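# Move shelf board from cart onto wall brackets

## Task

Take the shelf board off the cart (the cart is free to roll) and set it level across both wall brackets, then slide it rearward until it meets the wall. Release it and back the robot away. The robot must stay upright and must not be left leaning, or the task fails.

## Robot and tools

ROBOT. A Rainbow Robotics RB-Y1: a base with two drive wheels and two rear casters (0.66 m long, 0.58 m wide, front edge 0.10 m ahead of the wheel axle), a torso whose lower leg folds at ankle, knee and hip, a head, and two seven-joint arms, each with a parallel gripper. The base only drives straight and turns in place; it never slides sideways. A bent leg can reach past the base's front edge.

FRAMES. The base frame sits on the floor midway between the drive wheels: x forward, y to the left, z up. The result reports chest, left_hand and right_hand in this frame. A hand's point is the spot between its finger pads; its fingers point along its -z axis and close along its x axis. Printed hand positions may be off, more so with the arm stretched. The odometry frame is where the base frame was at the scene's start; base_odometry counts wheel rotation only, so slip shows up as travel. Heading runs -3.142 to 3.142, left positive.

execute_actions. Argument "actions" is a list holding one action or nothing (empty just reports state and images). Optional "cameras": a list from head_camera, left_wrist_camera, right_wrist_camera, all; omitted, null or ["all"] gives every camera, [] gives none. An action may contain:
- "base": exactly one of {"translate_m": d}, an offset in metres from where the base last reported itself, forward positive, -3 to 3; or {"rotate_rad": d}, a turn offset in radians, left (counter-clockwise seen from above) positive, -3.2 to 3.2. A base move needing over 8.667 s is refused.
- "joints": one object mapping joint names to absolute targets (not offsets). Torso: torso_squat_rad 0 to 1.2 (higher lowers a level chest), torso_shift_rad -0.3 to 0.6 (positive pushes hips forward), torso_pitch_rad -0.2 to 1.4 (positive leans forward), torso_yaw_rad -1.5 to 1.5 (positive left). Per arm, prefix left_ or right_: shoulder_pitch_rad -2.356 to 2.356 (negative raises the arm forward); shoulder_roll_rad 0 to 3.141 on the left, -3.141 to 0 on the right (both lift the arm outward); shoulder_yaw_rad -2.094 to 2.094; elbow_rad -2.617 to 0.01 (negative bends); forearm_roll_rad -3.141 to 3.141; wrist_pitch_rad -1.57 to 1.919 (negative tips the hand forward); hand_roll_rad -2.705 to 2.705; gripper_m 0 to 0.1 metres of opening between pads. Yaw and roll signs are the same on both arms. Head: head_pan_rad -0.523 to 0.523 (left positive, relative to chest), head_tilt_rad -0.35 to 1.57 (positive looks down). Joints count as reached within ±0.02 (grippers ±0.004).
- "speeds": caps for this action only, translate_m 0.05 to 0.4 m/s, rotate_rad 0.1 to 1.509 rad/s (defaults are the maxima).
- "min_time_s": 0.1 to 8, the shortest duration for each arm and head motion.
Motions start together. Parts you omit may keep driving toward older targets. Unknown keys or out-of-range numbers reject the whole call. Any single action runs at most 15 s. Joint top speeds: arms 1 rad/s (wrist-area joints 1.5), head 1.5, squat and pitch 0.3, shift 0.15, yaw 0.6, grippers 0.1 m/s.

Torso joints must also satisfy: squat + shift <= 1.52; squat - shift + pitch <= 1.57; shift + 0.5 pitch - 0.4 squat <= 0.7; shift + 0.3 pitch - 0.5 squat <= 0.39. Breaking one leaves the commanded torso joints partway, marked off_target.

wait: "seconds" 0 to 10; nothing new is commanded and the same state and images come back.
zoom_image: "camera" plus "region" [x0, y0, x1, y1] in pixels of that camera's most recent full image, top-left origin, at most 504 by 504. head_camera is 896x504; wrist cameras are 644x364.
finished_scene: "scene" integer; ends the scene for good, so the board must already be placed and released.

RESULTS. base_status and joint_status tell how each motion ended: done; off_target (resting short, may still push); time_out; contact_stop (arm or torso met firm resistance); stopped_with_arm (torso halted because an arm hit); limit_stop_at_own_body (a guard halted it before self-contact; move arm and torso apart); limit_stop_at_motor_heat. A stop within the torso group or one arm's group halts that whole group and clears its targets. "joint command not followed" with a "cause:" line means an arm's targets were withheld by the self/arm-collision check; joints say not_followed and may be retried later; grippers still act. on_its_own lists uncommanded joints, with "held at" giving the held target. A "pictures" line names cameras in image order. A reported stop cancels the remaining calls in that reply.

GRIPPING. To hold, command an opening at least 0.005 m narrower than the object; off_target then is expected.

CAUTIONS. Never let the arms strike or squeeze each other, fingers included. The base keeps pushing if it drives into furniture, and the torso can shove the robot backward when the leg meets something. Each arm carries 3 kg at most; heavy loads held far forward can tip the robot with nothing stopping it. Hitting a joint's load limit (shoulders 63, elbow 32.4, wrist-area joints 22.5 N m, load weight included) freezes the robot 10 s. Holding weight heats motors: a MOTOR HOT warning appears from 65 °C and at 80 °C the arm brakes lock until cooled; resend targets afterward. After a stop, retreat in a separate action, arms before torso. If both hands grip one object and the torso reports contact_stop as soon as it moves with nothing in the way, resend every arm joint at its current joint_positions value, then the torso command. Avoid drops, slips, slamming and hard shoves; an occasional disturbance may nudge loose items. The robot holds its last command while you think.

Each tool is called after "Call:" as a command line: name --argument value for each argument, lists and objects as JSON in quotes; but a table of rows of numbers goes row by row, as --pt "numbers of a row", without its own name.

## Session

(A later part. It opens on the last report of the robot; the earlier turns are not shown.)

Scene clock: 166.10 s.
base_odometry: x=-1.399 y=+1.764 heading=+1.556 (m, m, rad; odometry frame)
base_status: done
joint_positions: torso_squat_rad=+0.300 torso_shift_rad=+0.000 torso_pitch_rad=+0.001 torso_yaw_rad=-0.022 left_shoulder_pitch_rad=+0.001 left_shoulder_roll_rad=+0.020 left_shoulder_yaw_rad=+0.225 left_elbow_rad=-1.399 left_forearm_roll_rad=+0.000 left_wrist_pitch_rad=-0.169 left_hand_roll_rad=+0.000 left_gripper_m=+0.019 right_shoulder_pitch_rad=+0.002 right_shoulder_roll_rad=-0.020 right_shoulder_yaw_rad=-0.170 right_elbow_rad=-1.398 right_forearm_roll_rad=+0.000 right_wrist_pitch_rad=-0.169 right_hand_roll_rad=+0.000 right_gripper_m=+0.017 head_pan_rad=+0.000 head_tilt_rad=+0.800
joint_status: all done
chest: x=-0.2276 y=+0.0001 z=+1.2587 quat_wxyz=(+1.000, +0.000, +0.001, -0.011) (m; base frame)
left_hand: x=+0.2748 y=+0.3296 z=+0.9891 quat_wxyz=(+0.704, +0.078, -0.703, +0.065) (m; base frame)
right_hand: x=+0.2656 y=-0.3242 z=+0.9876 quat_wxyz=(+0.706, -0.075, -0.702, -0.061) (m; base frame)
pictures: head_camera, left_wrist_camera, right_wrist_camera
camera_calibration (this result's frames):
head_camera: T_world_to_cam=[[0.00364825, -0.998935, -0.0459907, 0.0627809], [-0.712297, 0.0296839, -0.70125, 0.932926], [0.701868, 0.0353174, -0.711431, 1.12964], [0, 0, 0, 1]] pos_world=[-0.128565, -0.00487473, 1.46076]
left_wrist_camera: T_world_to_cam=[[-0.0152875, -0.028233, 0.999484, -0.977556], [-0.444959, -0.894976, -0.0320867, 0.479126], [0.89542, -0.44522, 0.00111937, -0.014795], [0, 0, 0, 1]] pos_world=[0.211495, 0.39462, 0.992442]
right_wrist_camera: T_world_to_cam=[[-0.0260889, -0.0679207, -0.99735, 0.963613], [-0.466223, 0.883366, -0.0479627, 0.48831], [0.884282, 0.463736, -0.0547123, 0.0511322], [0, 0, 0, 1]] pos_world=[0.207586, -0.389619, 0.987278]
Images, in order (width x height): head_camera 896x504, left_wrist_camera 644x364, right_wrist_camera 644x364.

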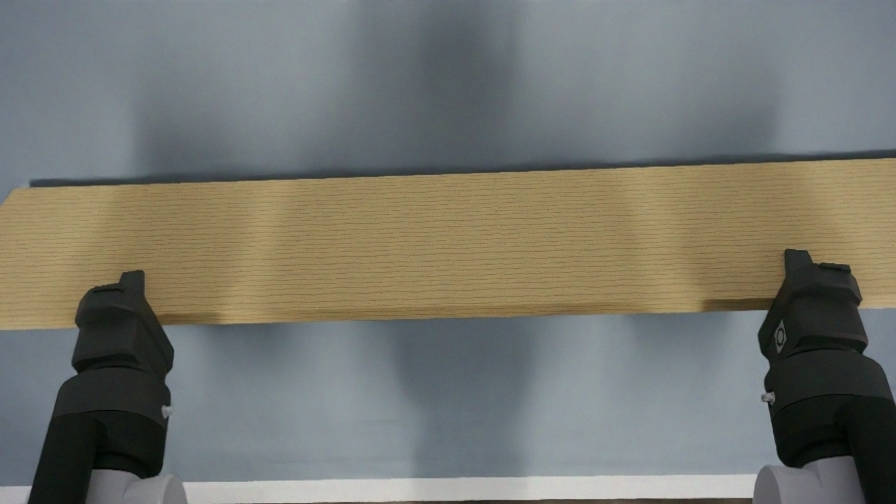

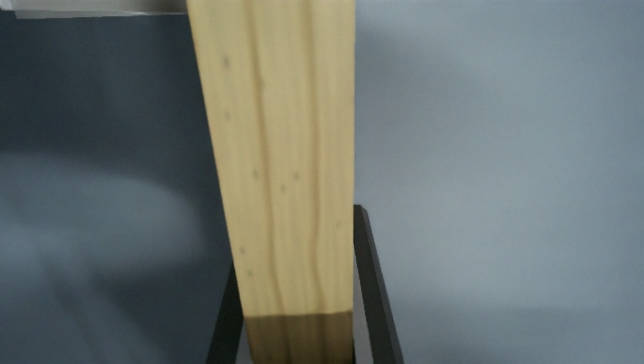

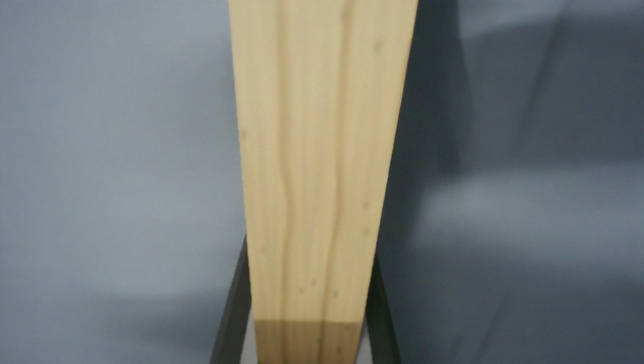

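Call:
execute_actions --actions '[{"joints":{"torso_squat_rad":0.425}}]' --cameras '["left_wrist_camera"]'

Scene clock: 170.17 s.
base_odometry: x=-1.399 y=+1.764 heading=+1.556 (m, m, rad; odometry frame)
base_status: not commanded
joint_positions: torso_squat_rad=+0.425 torso_shift_rad=+0.000 torso_pitch_rad=+0.001 torso_yaw_rad=-0.022 left_shoulder_pitch_rad=+0.001 left_shoulder_roll_rad=+0.020 left_shoulder_yaw_rad=+0.225 left_elbow_rad=-1.399 left_forearm_roll_rad=+0.000 left_wrist_pitch_rad=-0.169 left_hand_roll_rad=+0.000 left_gripper_m=+0.019 right_shoulder_pitch_rad=+0.002 right_shoulder_roll_rad=-0.020 right_shoulder_yaw_rad=-0.170 right_elbow_rad=-1.398 right_forearm_roll_rad=+0.000 right_wrist_pitch_rad=-0.169 right_hand_roll_rad=+0.000 right_gripper_m=+0.017 head_pan_rad=+0.000 head_tilt_rad=+0.800
joint_status: all done
chest: x=-0.2277 y=+0.0001 z=+1.2277 quat_wxyz=(+1.000, +0.000, +0.000, -0.011) (m; base frame)
left_hand: x=+0.2748 y=+0.3296 z=+0.9582 quat_wxyz=(+0.704, +0.078, -0.703, +0.065) (m; base frame)
right_hand: x=+0.2655 y=-0.3242 z=+0.9567 quat_wxyz=(+0.706, -0.075, -0.702, -0.061) (m; base frame)
pictures: left_wrist_camera
camera_calibration (this result's frames):
left_wrist_camera: T_world_to_cam=[[-0.0154778, -0.0282306, 0.999482, -0.946602], [-0.444953, -0.894976, -0.0321693, 0.47819], [0.89542, -0.44522, 0.00129094, -0.0148792], [0, 0, 0, 1]] pos_world=[0.211444, 0.394621, 0.961513]
Images, in order (width x height): left_wrist_camera 644x364.

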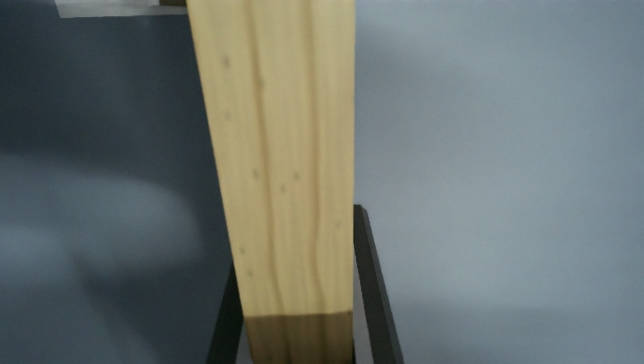

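Call:
execute_actions --actions '[{"joints":{"torso_squat_rad":0.45}}]' --cameras '["left_wrist_camera"]'

Scene clock: 173.30 s.
base_odometry: x=-1.399 y=+1.764 heading=+1.556 (m, m, rad; odometry frame)
base_status: not commanded
joint_positions: torso_squat_rad=+0.450 torso_shift_rad=+0.000 torso_pitch_rad=+0.001 torso_yaw_rad=-0.022 left_shoulder_pitch_rad=+0.001 left_shoulder_roll_rad=+0.020 left_shoulder_yaw_rad=+0.225 left_elbow_rad=-1.399 left_forearm_roll_rad=+0.000 left_wrist_pitch_rad=-0.169 left_hand_roll_rad=+0.000 left_gripper_m=+0.019 right_shoulder_pitch_rad=+0.002 right_shoulder_roll_rad=-0.020 right_shoulder_yaw_rad=-0.170 right_elbow_rad=-1.398 right_forearm_roll_rad=+0.000 right_wrist_pitch_rad=-0.169 right_hand_roll_rad=+0.000 right_gripper_m=+0.017 head_pan_rad=+0.000 head_tilt_rad=+0.800
joint_status: all done
chest: x=-0.2277 y=+0.0001 z=+1.2203 quat_wxyz=(+1.000, +0.000, +0.000, -0.011) (m; base frame)
left_hand: x=+0.2748 y=+0.3296 z=+0.9507 quat_wxyz=(+0.704, +0.078, -0.703, +0.065) (m; base frame)
right_hand: x=+0.2655 y=-0.3242 z=+0.9493 quat_wxyz=(+0.706, -0.075, -0.702, -0.061) (m; base frame)
pictures: left_wrist_camera
camera_calibration (this result's frames):
left_wrist_camera: T_world_to_cam=[[-0.0154652, -0.0282274, 0.999482, -0.939197], [-0.444953, -0.894976, -0.0321608, 0.477942], [0.89542, -0.44522, 0.00128115, -0.0148571], [0, 0, 0, 1]] pos_world=[0.21144, 0.394621, 0.9541]
Images, in order (width x height): left_wrist_camera 644x364.

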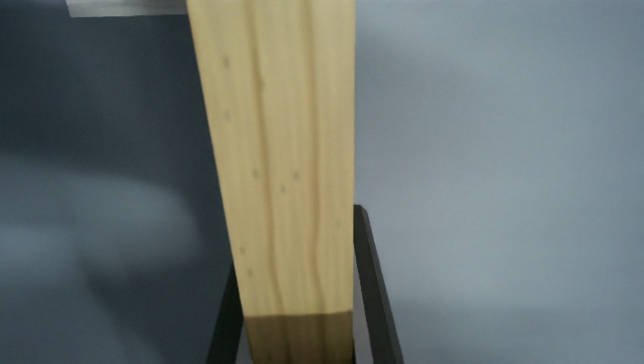

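Call:
execute_actions --actions '[{"joints":{"torso_squat_rad":0.475}}]' --cameras '[]'

Scene clock: 176.53 s.
base_odometry: x=-1.399 y=+1.764 heading=+1.556 (m, m, rad; odometry frame)
base_status: not commanded
joint_positions: torso_squat_rad=+0.475 torso_shift_rad=+0.000 torso_pitch_rad=+0.001 torso_yaw_rad=-0.022 left_shoulder_pitch_rad=+0.001 left_shoulder_roll_rad=+0.020 left_shoulder_yaw_rad=+0.225 left_elbow_rad=-1.399 left_forearm_roll_rad=+0.000 left_wrist_pitch_rad=-0.169 left_hand_roll_rad=+0.000 left_gripper_m=+0.019 right_shoulder_pitch_rad=+0.002 right_shoulder_roll_rad=-0.020 right_shoulder_yaw_rad=-0.170 right_elbow_rad=-1.398 right_forearm_roll_rad=+0.000 right_wrist_pitch_rad=-0.169 right_hand_roll_rad=+0.000 right_gripper_m=+0.017 head_pan_rad=+0.000 head_tilt_rad=+0.800
joint_status: all done
chest: x=-0.2277 y=+0.0001 z=+1.2125 quat_wxyz=(+1.000, +0.000, +0.000, -0.011) (m; base frame)
left_hand: x=+0.2748 y=+0.3296 z=+0.9429 quat_wxyz=(+0.704, +0.078, -0.703, +0.065) (m; base frame)
right_hand: x=+0.2655 y=-0.3242 z=+0.9415 quat_wxyz=(+0.706, -0.075, -0.702, -0.061) (m; base frame)
pictures: none
No camera images: the call's "cameras" was empty. Leave "cameras" out to get every camera's image.

Call:
execute_actions --actions '[{"joints":{"torso_squat_rad":0.497}}]' --cameras '["left_wrist_camera"]'

Scene clock: 184.20 s.
base_odometry: x=-1.399 y=+1.764 heading=+1.556 (m, m, rad; odometry frame)
base_status: not commanded
joint_positions: torso_squat_rad=+0.497 torso_shift_rad=+0.000 torso_pitch_rad=+0.000 torso_yaw_rad=-0.022 left_shoulder_pitch_rad=+0.000 left_shoulder_roll_rad=+0.020 left_shoulder_yaw_rad=+0.225 left_elbow_rad=-1.401 left_forearm_roll_rad=+0.000 left_wrist_pitch_rad=-0.170 left_hand_roll_rad=+0.000 left_gripper_m=+0.019 right_shoulder_pitch_rad=+0.002 right_shoulder_roll_rad=-0.020 right_shoulder_yaw_rad=-0.170 right_elbow_rad=-1.399 right_forearm_roll_rad=+0.000 right_wrist_pitch_rad=-0.170 right_hand_roll_rad=+0.000 right_gripper_m=+0.017 head_pan_rad=+0.000 head_tilt_rad=+0.800
joint_status: all done
chest: x=-0.2282 y=+0.0000 z=+1.2052 quat_wxyz=(+1.000, +0.000, +0.000, -0.011) (m; base frame)
left_hand: x=+0.2750 y=+0.3295 z=+0.9379 quat_wxyz=(+0.702, +0.079, -0.705, +0.065) (m; base frame)
right_hand: x=+0.2654 y=-0.3242 z=+0.9354 quat_wxyz=(+0.705, -0.075, -0.703, -0.061) (m; base frame)
pictures: left_wrist_camera
camera_calibration (this result's frames):
left_wrist_camera: T_world_to_cam=[[-0.0203486, -0.0291748, 0.999367, -0.924613], [-0.445096, -0.894791, -0.0351847, 0.480403], [0.895251, -0.445531, 0.00522213, -0.0186412], [0, 0, 0, 1]] pos_world=[0.2117, 0.39458, 0.941028]
Images, in order (width x height): left_wrist_camera 644x364.

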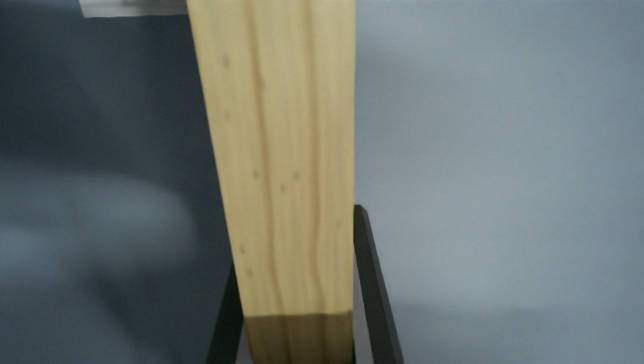

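Contact. Slightly lower and slide forward.

Call:
execute_actions --actions '[{"base":{"translate_m":0.02},"speeds":{"translate_m":0.05},"joints":{"torso_squat_rad":0.506,"head_tilt_rad":0.7}}]'

Scene clock: 188.27 s.
base_odometry: x=-1.398 y=+1.784 heading=+1.556 (m, m, rad; odometry frame)
base_status: done
joint_positions: torso_squat_rad=+0.506 torso_shift_rad=-0.001 torso_pitch_rad=-0.001 torso_yaw_rad=-0.022 left_shoulder_pitch_rad=-0.002 left_shoulder_roll_rad=+0.020 left_shoulder_yaw_rad=+0.225 left_elbow_rad=-1.403 left_forearm_roll_rad=+0.000 left_wrist_pitch_rad=-0.171 left_hand_roll_rad=+0.000 left_gripper_m=+0.019 right_shoulder_pitch_rad=+0.000 right_shoulder_roll_rad=-0.020 right_shoulder_yaw_rad=-0.170 right_elbow_rad=-1.401 right_forearm_roll_rad=+0.000 right_wrist_pitch_rad=-0.170 right_hand_roll_rad=+0.000 right_gripper_m=+0.017 head_pan_rad=+0.000 head_tilt_rad=+0.700
joint_status: all done
chest: x=-0.2287 y=+0.0000 z=+1.2022 quat_wxyz=(+1.000, +0.000, +0.000, -0.011) (m; base frame)
left_hand: x=+0.2754 y=+0.3294 z=+0.9371 quat_wxyz=(+0.701, +0.078, -0.706, +0.065) (m; base frame)
right_hand: x=+0.2658 y=-0.3240 z=+0.9346 quat_wxyz=(+0.703, -0.075, -0.705, -0.061) (m; base frame)
pictures: head_camera, left_wrist_camera, right_wrist_camera
camera_calibration (this result's frames):
head_camera: T_world_to_cam=[[0.00823218, -0.999029, -0.0432899, 0.0573009], [-0.637137, 0.0281258, -0.770237, 1.00448], [0.770707, 0.0339223, -0.636287, 0.999465], [0, 0, 0, 1]] pos_world=[-0.130776, -0.00491059, 1.41211]
left_wrist_camera: T_world_to_cam=[[-0.0251827, -0.0299911, 0.999233, -0.922093], [-0.445374, -0.894535, -0.0380731, 0.483155], [0.89499, -0.445991, 0.00916956, -0.0225065], [0, 0, 0, 1]] pos_world=[0.212107, 0.394507, 0.939988]
right_wrist_camera: T_world_to_cam=[[-0.0182556, -0.0687386, -0.997468, 0.908506], [-0.466409, 0.883021, -0.0523155, 0.489683], [0.884381, 0.464273, -0.0481804, 0.0419754], [0, 0, 0, 1]] pos_world=[0.207856, -0.389439, 0.933846]
Images, in order (width x height): head_camera 896x504, left_wrist_camera 644x364, right_wrist_camera 644x364.

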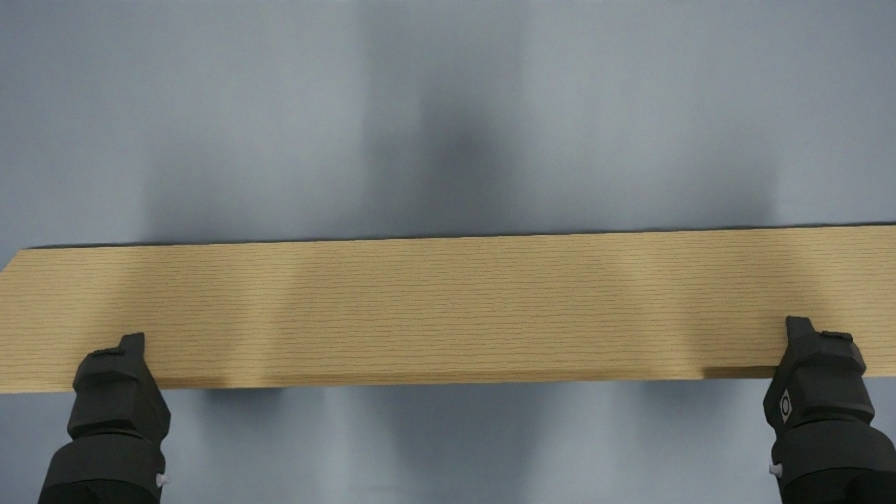

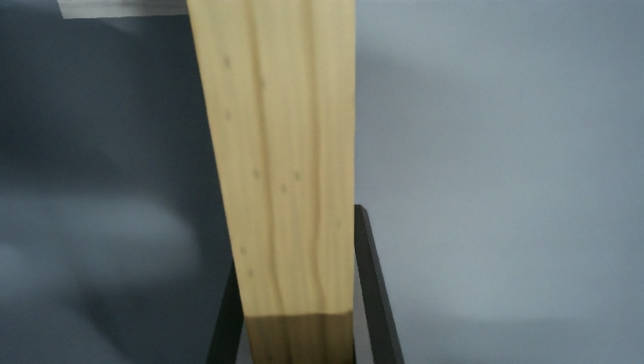

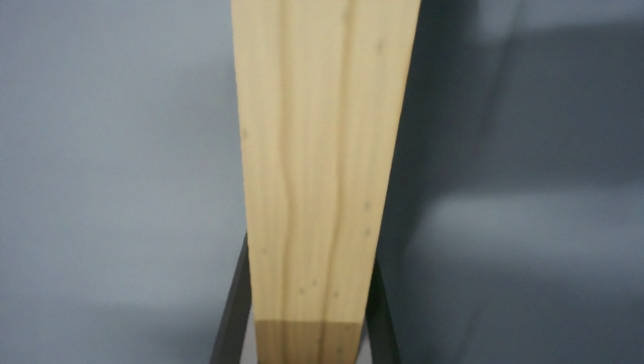

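Call:
execute_actions --actions '[{"base":{"translate_m":0.014},"speeds":{"translate_m":0.05}}]' --cameras '["head_camera"]'

Scene clock: 191.67 s.
base_odometry: x=-1.398 y=+1.798 heading=+1.556 (m, m, rad; odometry frame)
base_status: done
joint_positions: torso_squat_rad=+0.506 torso_shift_rad=-0.001 torso_pitch_rad=-0.001 torso_yaw_rad=-0.022 left_shoulder_pitch_rad=-0.002 left_shoulder_roll_rad=+0.020 left_shoulder_yaw_rad=+0.225 left_elbow_rad=-1.403 left_forearm_roll_rad=+0.000 left_wrist_pitch_rad=-0.171 left_hand_roll_rad=+0.000 left_gripper_m=+0.019 right_shoulder_pitch_rad=+0.000 right_shoulder_roll_rad=-0.020 right_shoulder_yaw_rad=-0.170 right_elbow_rad=-1.401 right_forearm_roll_rad=+0.000 right_wrist_pitch_rad=-0.170 right_hand_roll_rad=+0.000 right_gripper_m=+0.017 head_pan_rad=+0.000 head_tilt_rad=+0.700
joint_status: not commanded
chest: x=-0.2287 y=+0.0000 z=+1.2022 quat_wxyz=(+1.000, +0.000, +0.000, -0.011) (m; base frame)
left_hand: x=+0.2755 y=+0.3294 z=+0.9372 quat_wxyz=(+0.701, +0.078, -0.706, +0.065) (m; base frame)
right_hand: x=+0.2659 y=-0.3240 z=+0.9346 quat_wxyz=(+0.703, -0.075, -0.705, -0.061) (m; base frame)
pictures: head_camera
camera_calibration (this result's frames):
head_camera: T_world_to_cam=[[0.00822821, -0.999029, -0.0432906, 0.0573005], [-0.637209, 0.0281256, -0.770177, 1.00444], [0.770647, 0.0339223, -0.636359, 0.99949], [0, 0, 0, 1]] pos_world=[-0.130689, -0.00491056, 1.41211]
Images, in order (width x height): head_camera 896x504.

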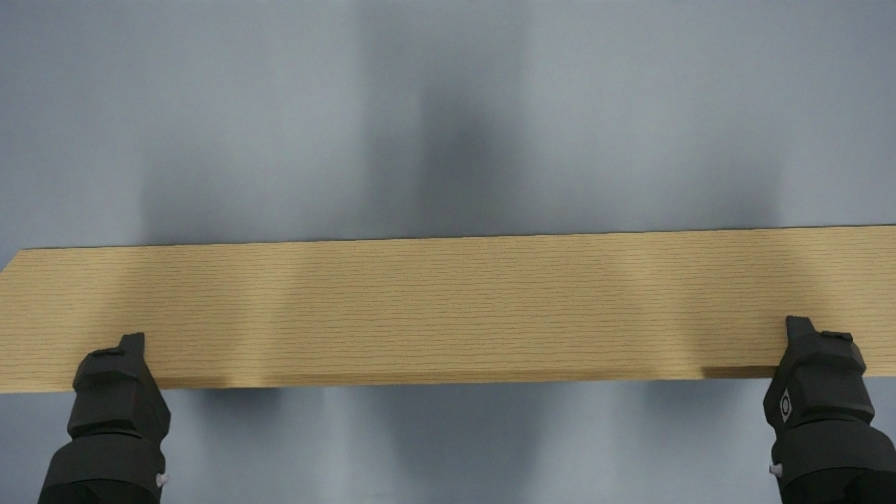

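Call:
execute_actions --actions '[{"base":{"translate_m":0.012},"speeds":{"translate_m":0.05}}]' --cameras '["left_wrist_camera","right_wrist_camera"]'

Scene clock: 195.30 s.
base_odometry: x=-1.398 y=+1.810 heading=+1.556 (m, m, rad; odometry frame)
base_status: done
joint_positions: torso_squat_rad=+0.506 torso_shift_rad=-0.002 torso_pitch_rad=-0.002 torso_yaw_rad=-0.022 left_shoulder_pitch_rad=+0.001 left_shoulder_roll_rad=+0.020 left_shoulder_yaw_rad=+0.225 left_elbow_rad=-1.402 left_forearm_roll_rad=+0.000 left_wrist_pitch_rad=-0.171 left_hand_roll_rad=+0.000 left_gripper_m=+0.019 right_shoulder_pitch_rad=+0.003 right_shoulder_roll_rad=-0.020 right_shoulder_yaw_rad=-0.170 right_elbow_rad=-1.400 right_forearm_roll_rad=+0.000 right_wrist_pitch_rad=-0.170 right_hand_roll_rad=+0.000 right_gripper_m=+0.017 head_pan_rad=+0.000 head_tilt_rad=+0.700
joint_status: not commanded
chest: x=-0.2298 y=+0.0000 z=+1.2021 quat_wxyz=(+1.000, +0.000, -0.001, -0.011) (m; base frame)
left_hand: x=+0.2739 y=+0.3296 z=+0.9365 quat_wxyz=(+0.701, +0.079, -0.706, +0.065) (m; base frame)
right_hand: x=+0.2641 y=-0.3244 z=+0.9339 quat_wxyz=(+0.703, -0.075, -0.704, -0.061) (m; base frame)
pictures: left_wrist_camera, right_wrist_camera
camera_calibration (this result's frames):
left_wrist_camera: T_world_to_cam=[[-0.0241399, -0.0296374, 0.999269, -0.92191], [-0.444729, -0.894889, -0.0372852, 0.48186], [0.89534, -0.445304, 0.00842184, -0.0206138], [0, 0, 0, 1]] pos_world=[0.210499, 0.394708, 0.939376]
right_wrist_camera: T_world_to_cam=[[-0.0193127, -0.0684026, -0.997471, 0.908157], [-0.465639, 0.883471, -0.0515693, 0.488453], [0.884764, 0.463466, -0.0489132, 0.0438739], [0, 0, 0, 1]] pos_world=[0.206164, -0.389748, 0.933195]
Images, in order (width x height): left_wrist_camera 644x364, right_wrist_camera 644x364.

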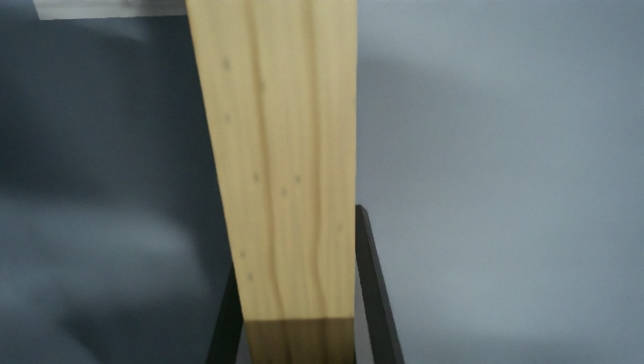

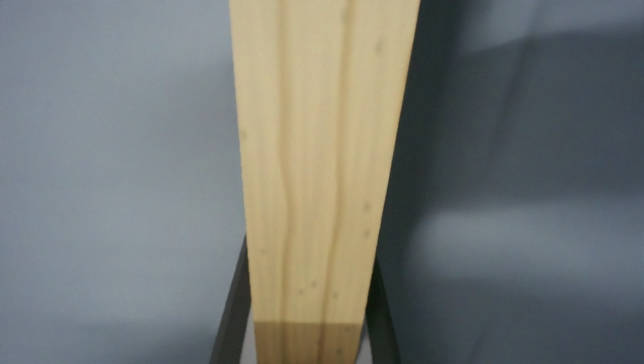

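Both arms deflected equally, so it's seated flush.

Call:
execute_actions --actions '[{"joints":{"left_gripper_m":0.05,"right_gripper_m":0.05,"head_tilt_rad":0.55},"base":{"translate_m":-0.002}}]' --cameras '["left_wrist_camera","right_wrist_camera"]'

Call:
execute_actions --actions '[{"base":{"translate_m":-0.65}}]'

Scene clock: 199.97 s.
base_odometry: x=-1.398 y=+1.808 heading=+1.556 (m, m, rad; odometry frame)
base_status: done
joint_positions: torso_squat_rad=+0.506 torso_shift_rad=+0.000 torso_pitch_rad=+0.000 torso_yaw_rad=-0.022 left_shoulder_pitch_rad=+0.000 left_shoulder_roll_rad=+0.020 left_shoulder_yaw_rad=+0.225 left_elbow_rad=-1.400 left_forearm_roll_rad=+0.000 left_wrist_pitch_rad=-0.170 left_hand_roll_rad=+0.000 left_gripper_m=+0.050 right_shoulder_pitch_rad=+0.001 right_shoulder_roll_rad=-0.020 right_shoulder_yaw_rad=-0.170 right_elbow_rad=-1.400 right_forearm_roll_rad=+0.000 right_wrist_pitch_rad=-0.170 right_hand_roll_rad=+0.000 right_gripper_m=+0.050 head_pan_rad=+0.000 head_tilt_rad=+0.550
joint_status: all done
chest: x=-0.2283 y=+0.0001 z=+1.2022 quat_wxyz=(+1.000, +0.000, +0.000, -0.011) (m; base frame)
left_hand: x=+0.2751 y=+0.3295 z=+0.9346 quat_wxyz=(+0.703, +0.079, -0.704, +0.065) (m; base frame)
right_hand: x=+0.2658 y=-0.3241 z=+0.9338 quat_wxyz=(+0.704, -0.075, -0.704, -0.061) (m; base frame)
pictures: left_wrist_camera, right_wrist_camera
camera_calibration (this result's frames):
left_wrist_camera: T_world_to_cam=[[-0.0195946, -0.029297, 0.999379, -0.921516], [-0.445264, -0.894717, -0.034959, 0.480079], [0.895185, -0.445672, 0.00448671, -0.0178959], [0, 0, 0, 1]] pos_world=[0.211725, 0.394561, 0.937807]
right_wrist_camera: T_world_to_cam=[[-0.0199705, -0.0685953, -0.997445, 0.908192], [-0.466289, 0.883138, -0.0513985, 0.488872], [0.884407, 0.464071, -0.0496219, 0.0432089], [0, 0, 0, 1]] pos_world=[0.207878, -0.389495, 0.933142]
Images, in order (width x height): left_wrist_camera 644x364, right_wrist_camera 644x364.

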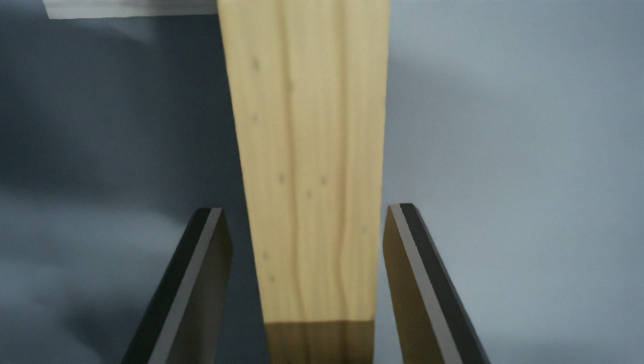

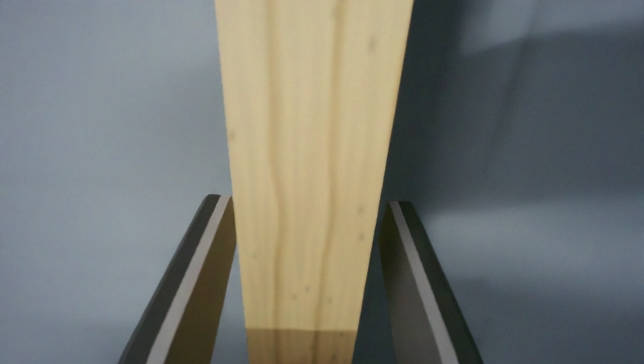

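Scene clock: 203.23 s.
base_odometry: x=-1.407 y=+1.158 heading=+1.557 (m, m, rad; odometry frame)
base_status: done
joint_positions: torso_squat_rad=+0.506 torso_shift_rad=+0.000 torso_pitch_rad=+0.000 torso_yaw_rad=-0.022 left_shoulder_pitch_rad=+0.000 left_shoulder_roll_rad=+0.020 left_shoulder_yaw_rad=+0.225 left_elbow_rad=-1.400 left_forearm_roll_rad=+0.000 left_wrist_pitch_rad=-0.170 left_hand_roll_rad=+0.000 left_gripper_m=+0.050 right_shoulder_pitch_rad=+0.000 right_shoulder_roll_rad=-0.020 right_shoulder_yaw_rad=-0.170 right_elbow_rad=-1.400 right_forearm_roll_rad=+0.000 right_wrist_pitch_rad=-0.170 right_hand_roll_rad=+0.000 right_gripper_m=+0.050 head_pan_rad=+0.000 head_tilt_rad=+0.550
joint_status: not commanded
chest: x=-0.2281 y=+0.0001 z=+1.2022 quat_wxyz=(+1.000, +0.000, +0.000, -0.011) (m; base frame)
left_hand: x=+0.2750 y=+0.3295 z=+0.9343 quat_wxyz=(+0.703, +0.079, -0.704, +0.065) (m; base frame)
right_hand: x=+0.2661 y=-0.3240 z=+0.9338 quat_wxyz=(+0.704, -0.075, -0.704, -0.061) (m; base frame)
pictures: head_camera, left_wrist_camera, right_wrist_camera
camera_calibration (this result's frames):
head_camera: T_world_to_cam=[[0.0142677, -0.999166, -0.0382565, 0.0515126], [-0.515896, 0.0254186, -0.856274, 1.15068], [0.856532, 0.0319534, -0.515104, 0.846534], [0, 0, 0, 1]] pos_world=[-0.132186, -0.00482874, 1.42332]
left_wrist_camera: T_world_to_cam=[[-0.0188414, -0.0292824, 0.999394, -0.921385], [-0.445191, -0.894766, -0.0346099, 0.47978], [0.895237, -0.445573, 0.00382239, -0.0172827], [0, 0, 0, 1]] pos_world=[0.211706, 0.39461, 0.937498]
right_wrist_camera: T_world_to_cam=[[-0.0199866, -0.0685808, -0.997445, 0.908228], [-0.46643, 0.883065, -0.0513702, 0.488919], [0.884332, 0.464212, -0.0496376, 0.0430133], [0, 0, 0, 1]] pos_world=[0.208161, -0.389427, 0.933158]
Images, in order (width x height): head_camera 896x504, left_wrist_camera 644x364, right_wrist_camera 644x364.

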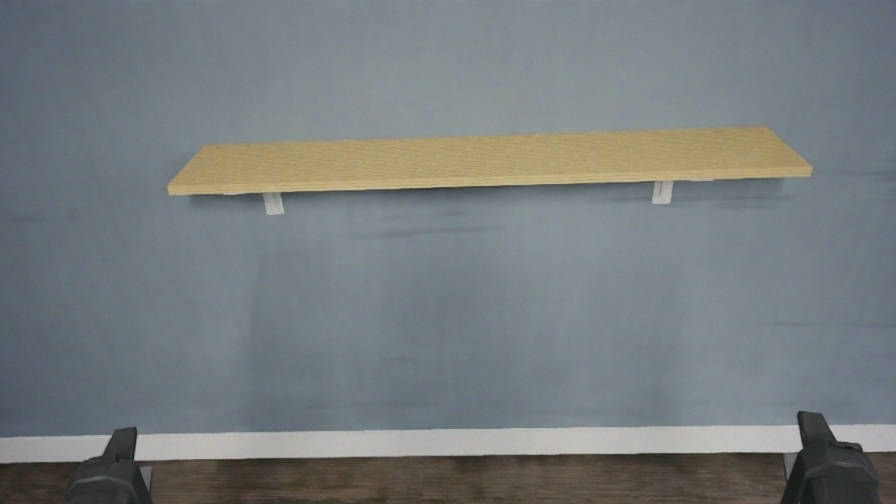

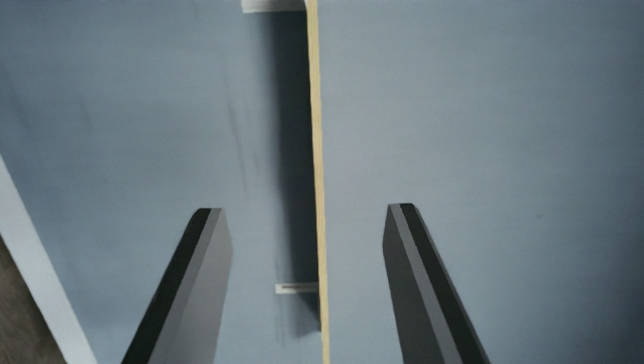

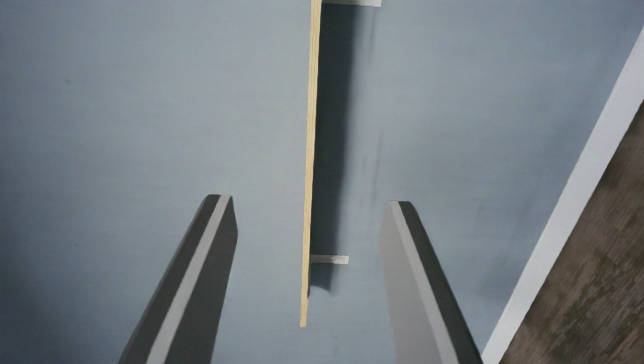

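Call:
finished_scene --scene 2

The scene is finished: the task was done.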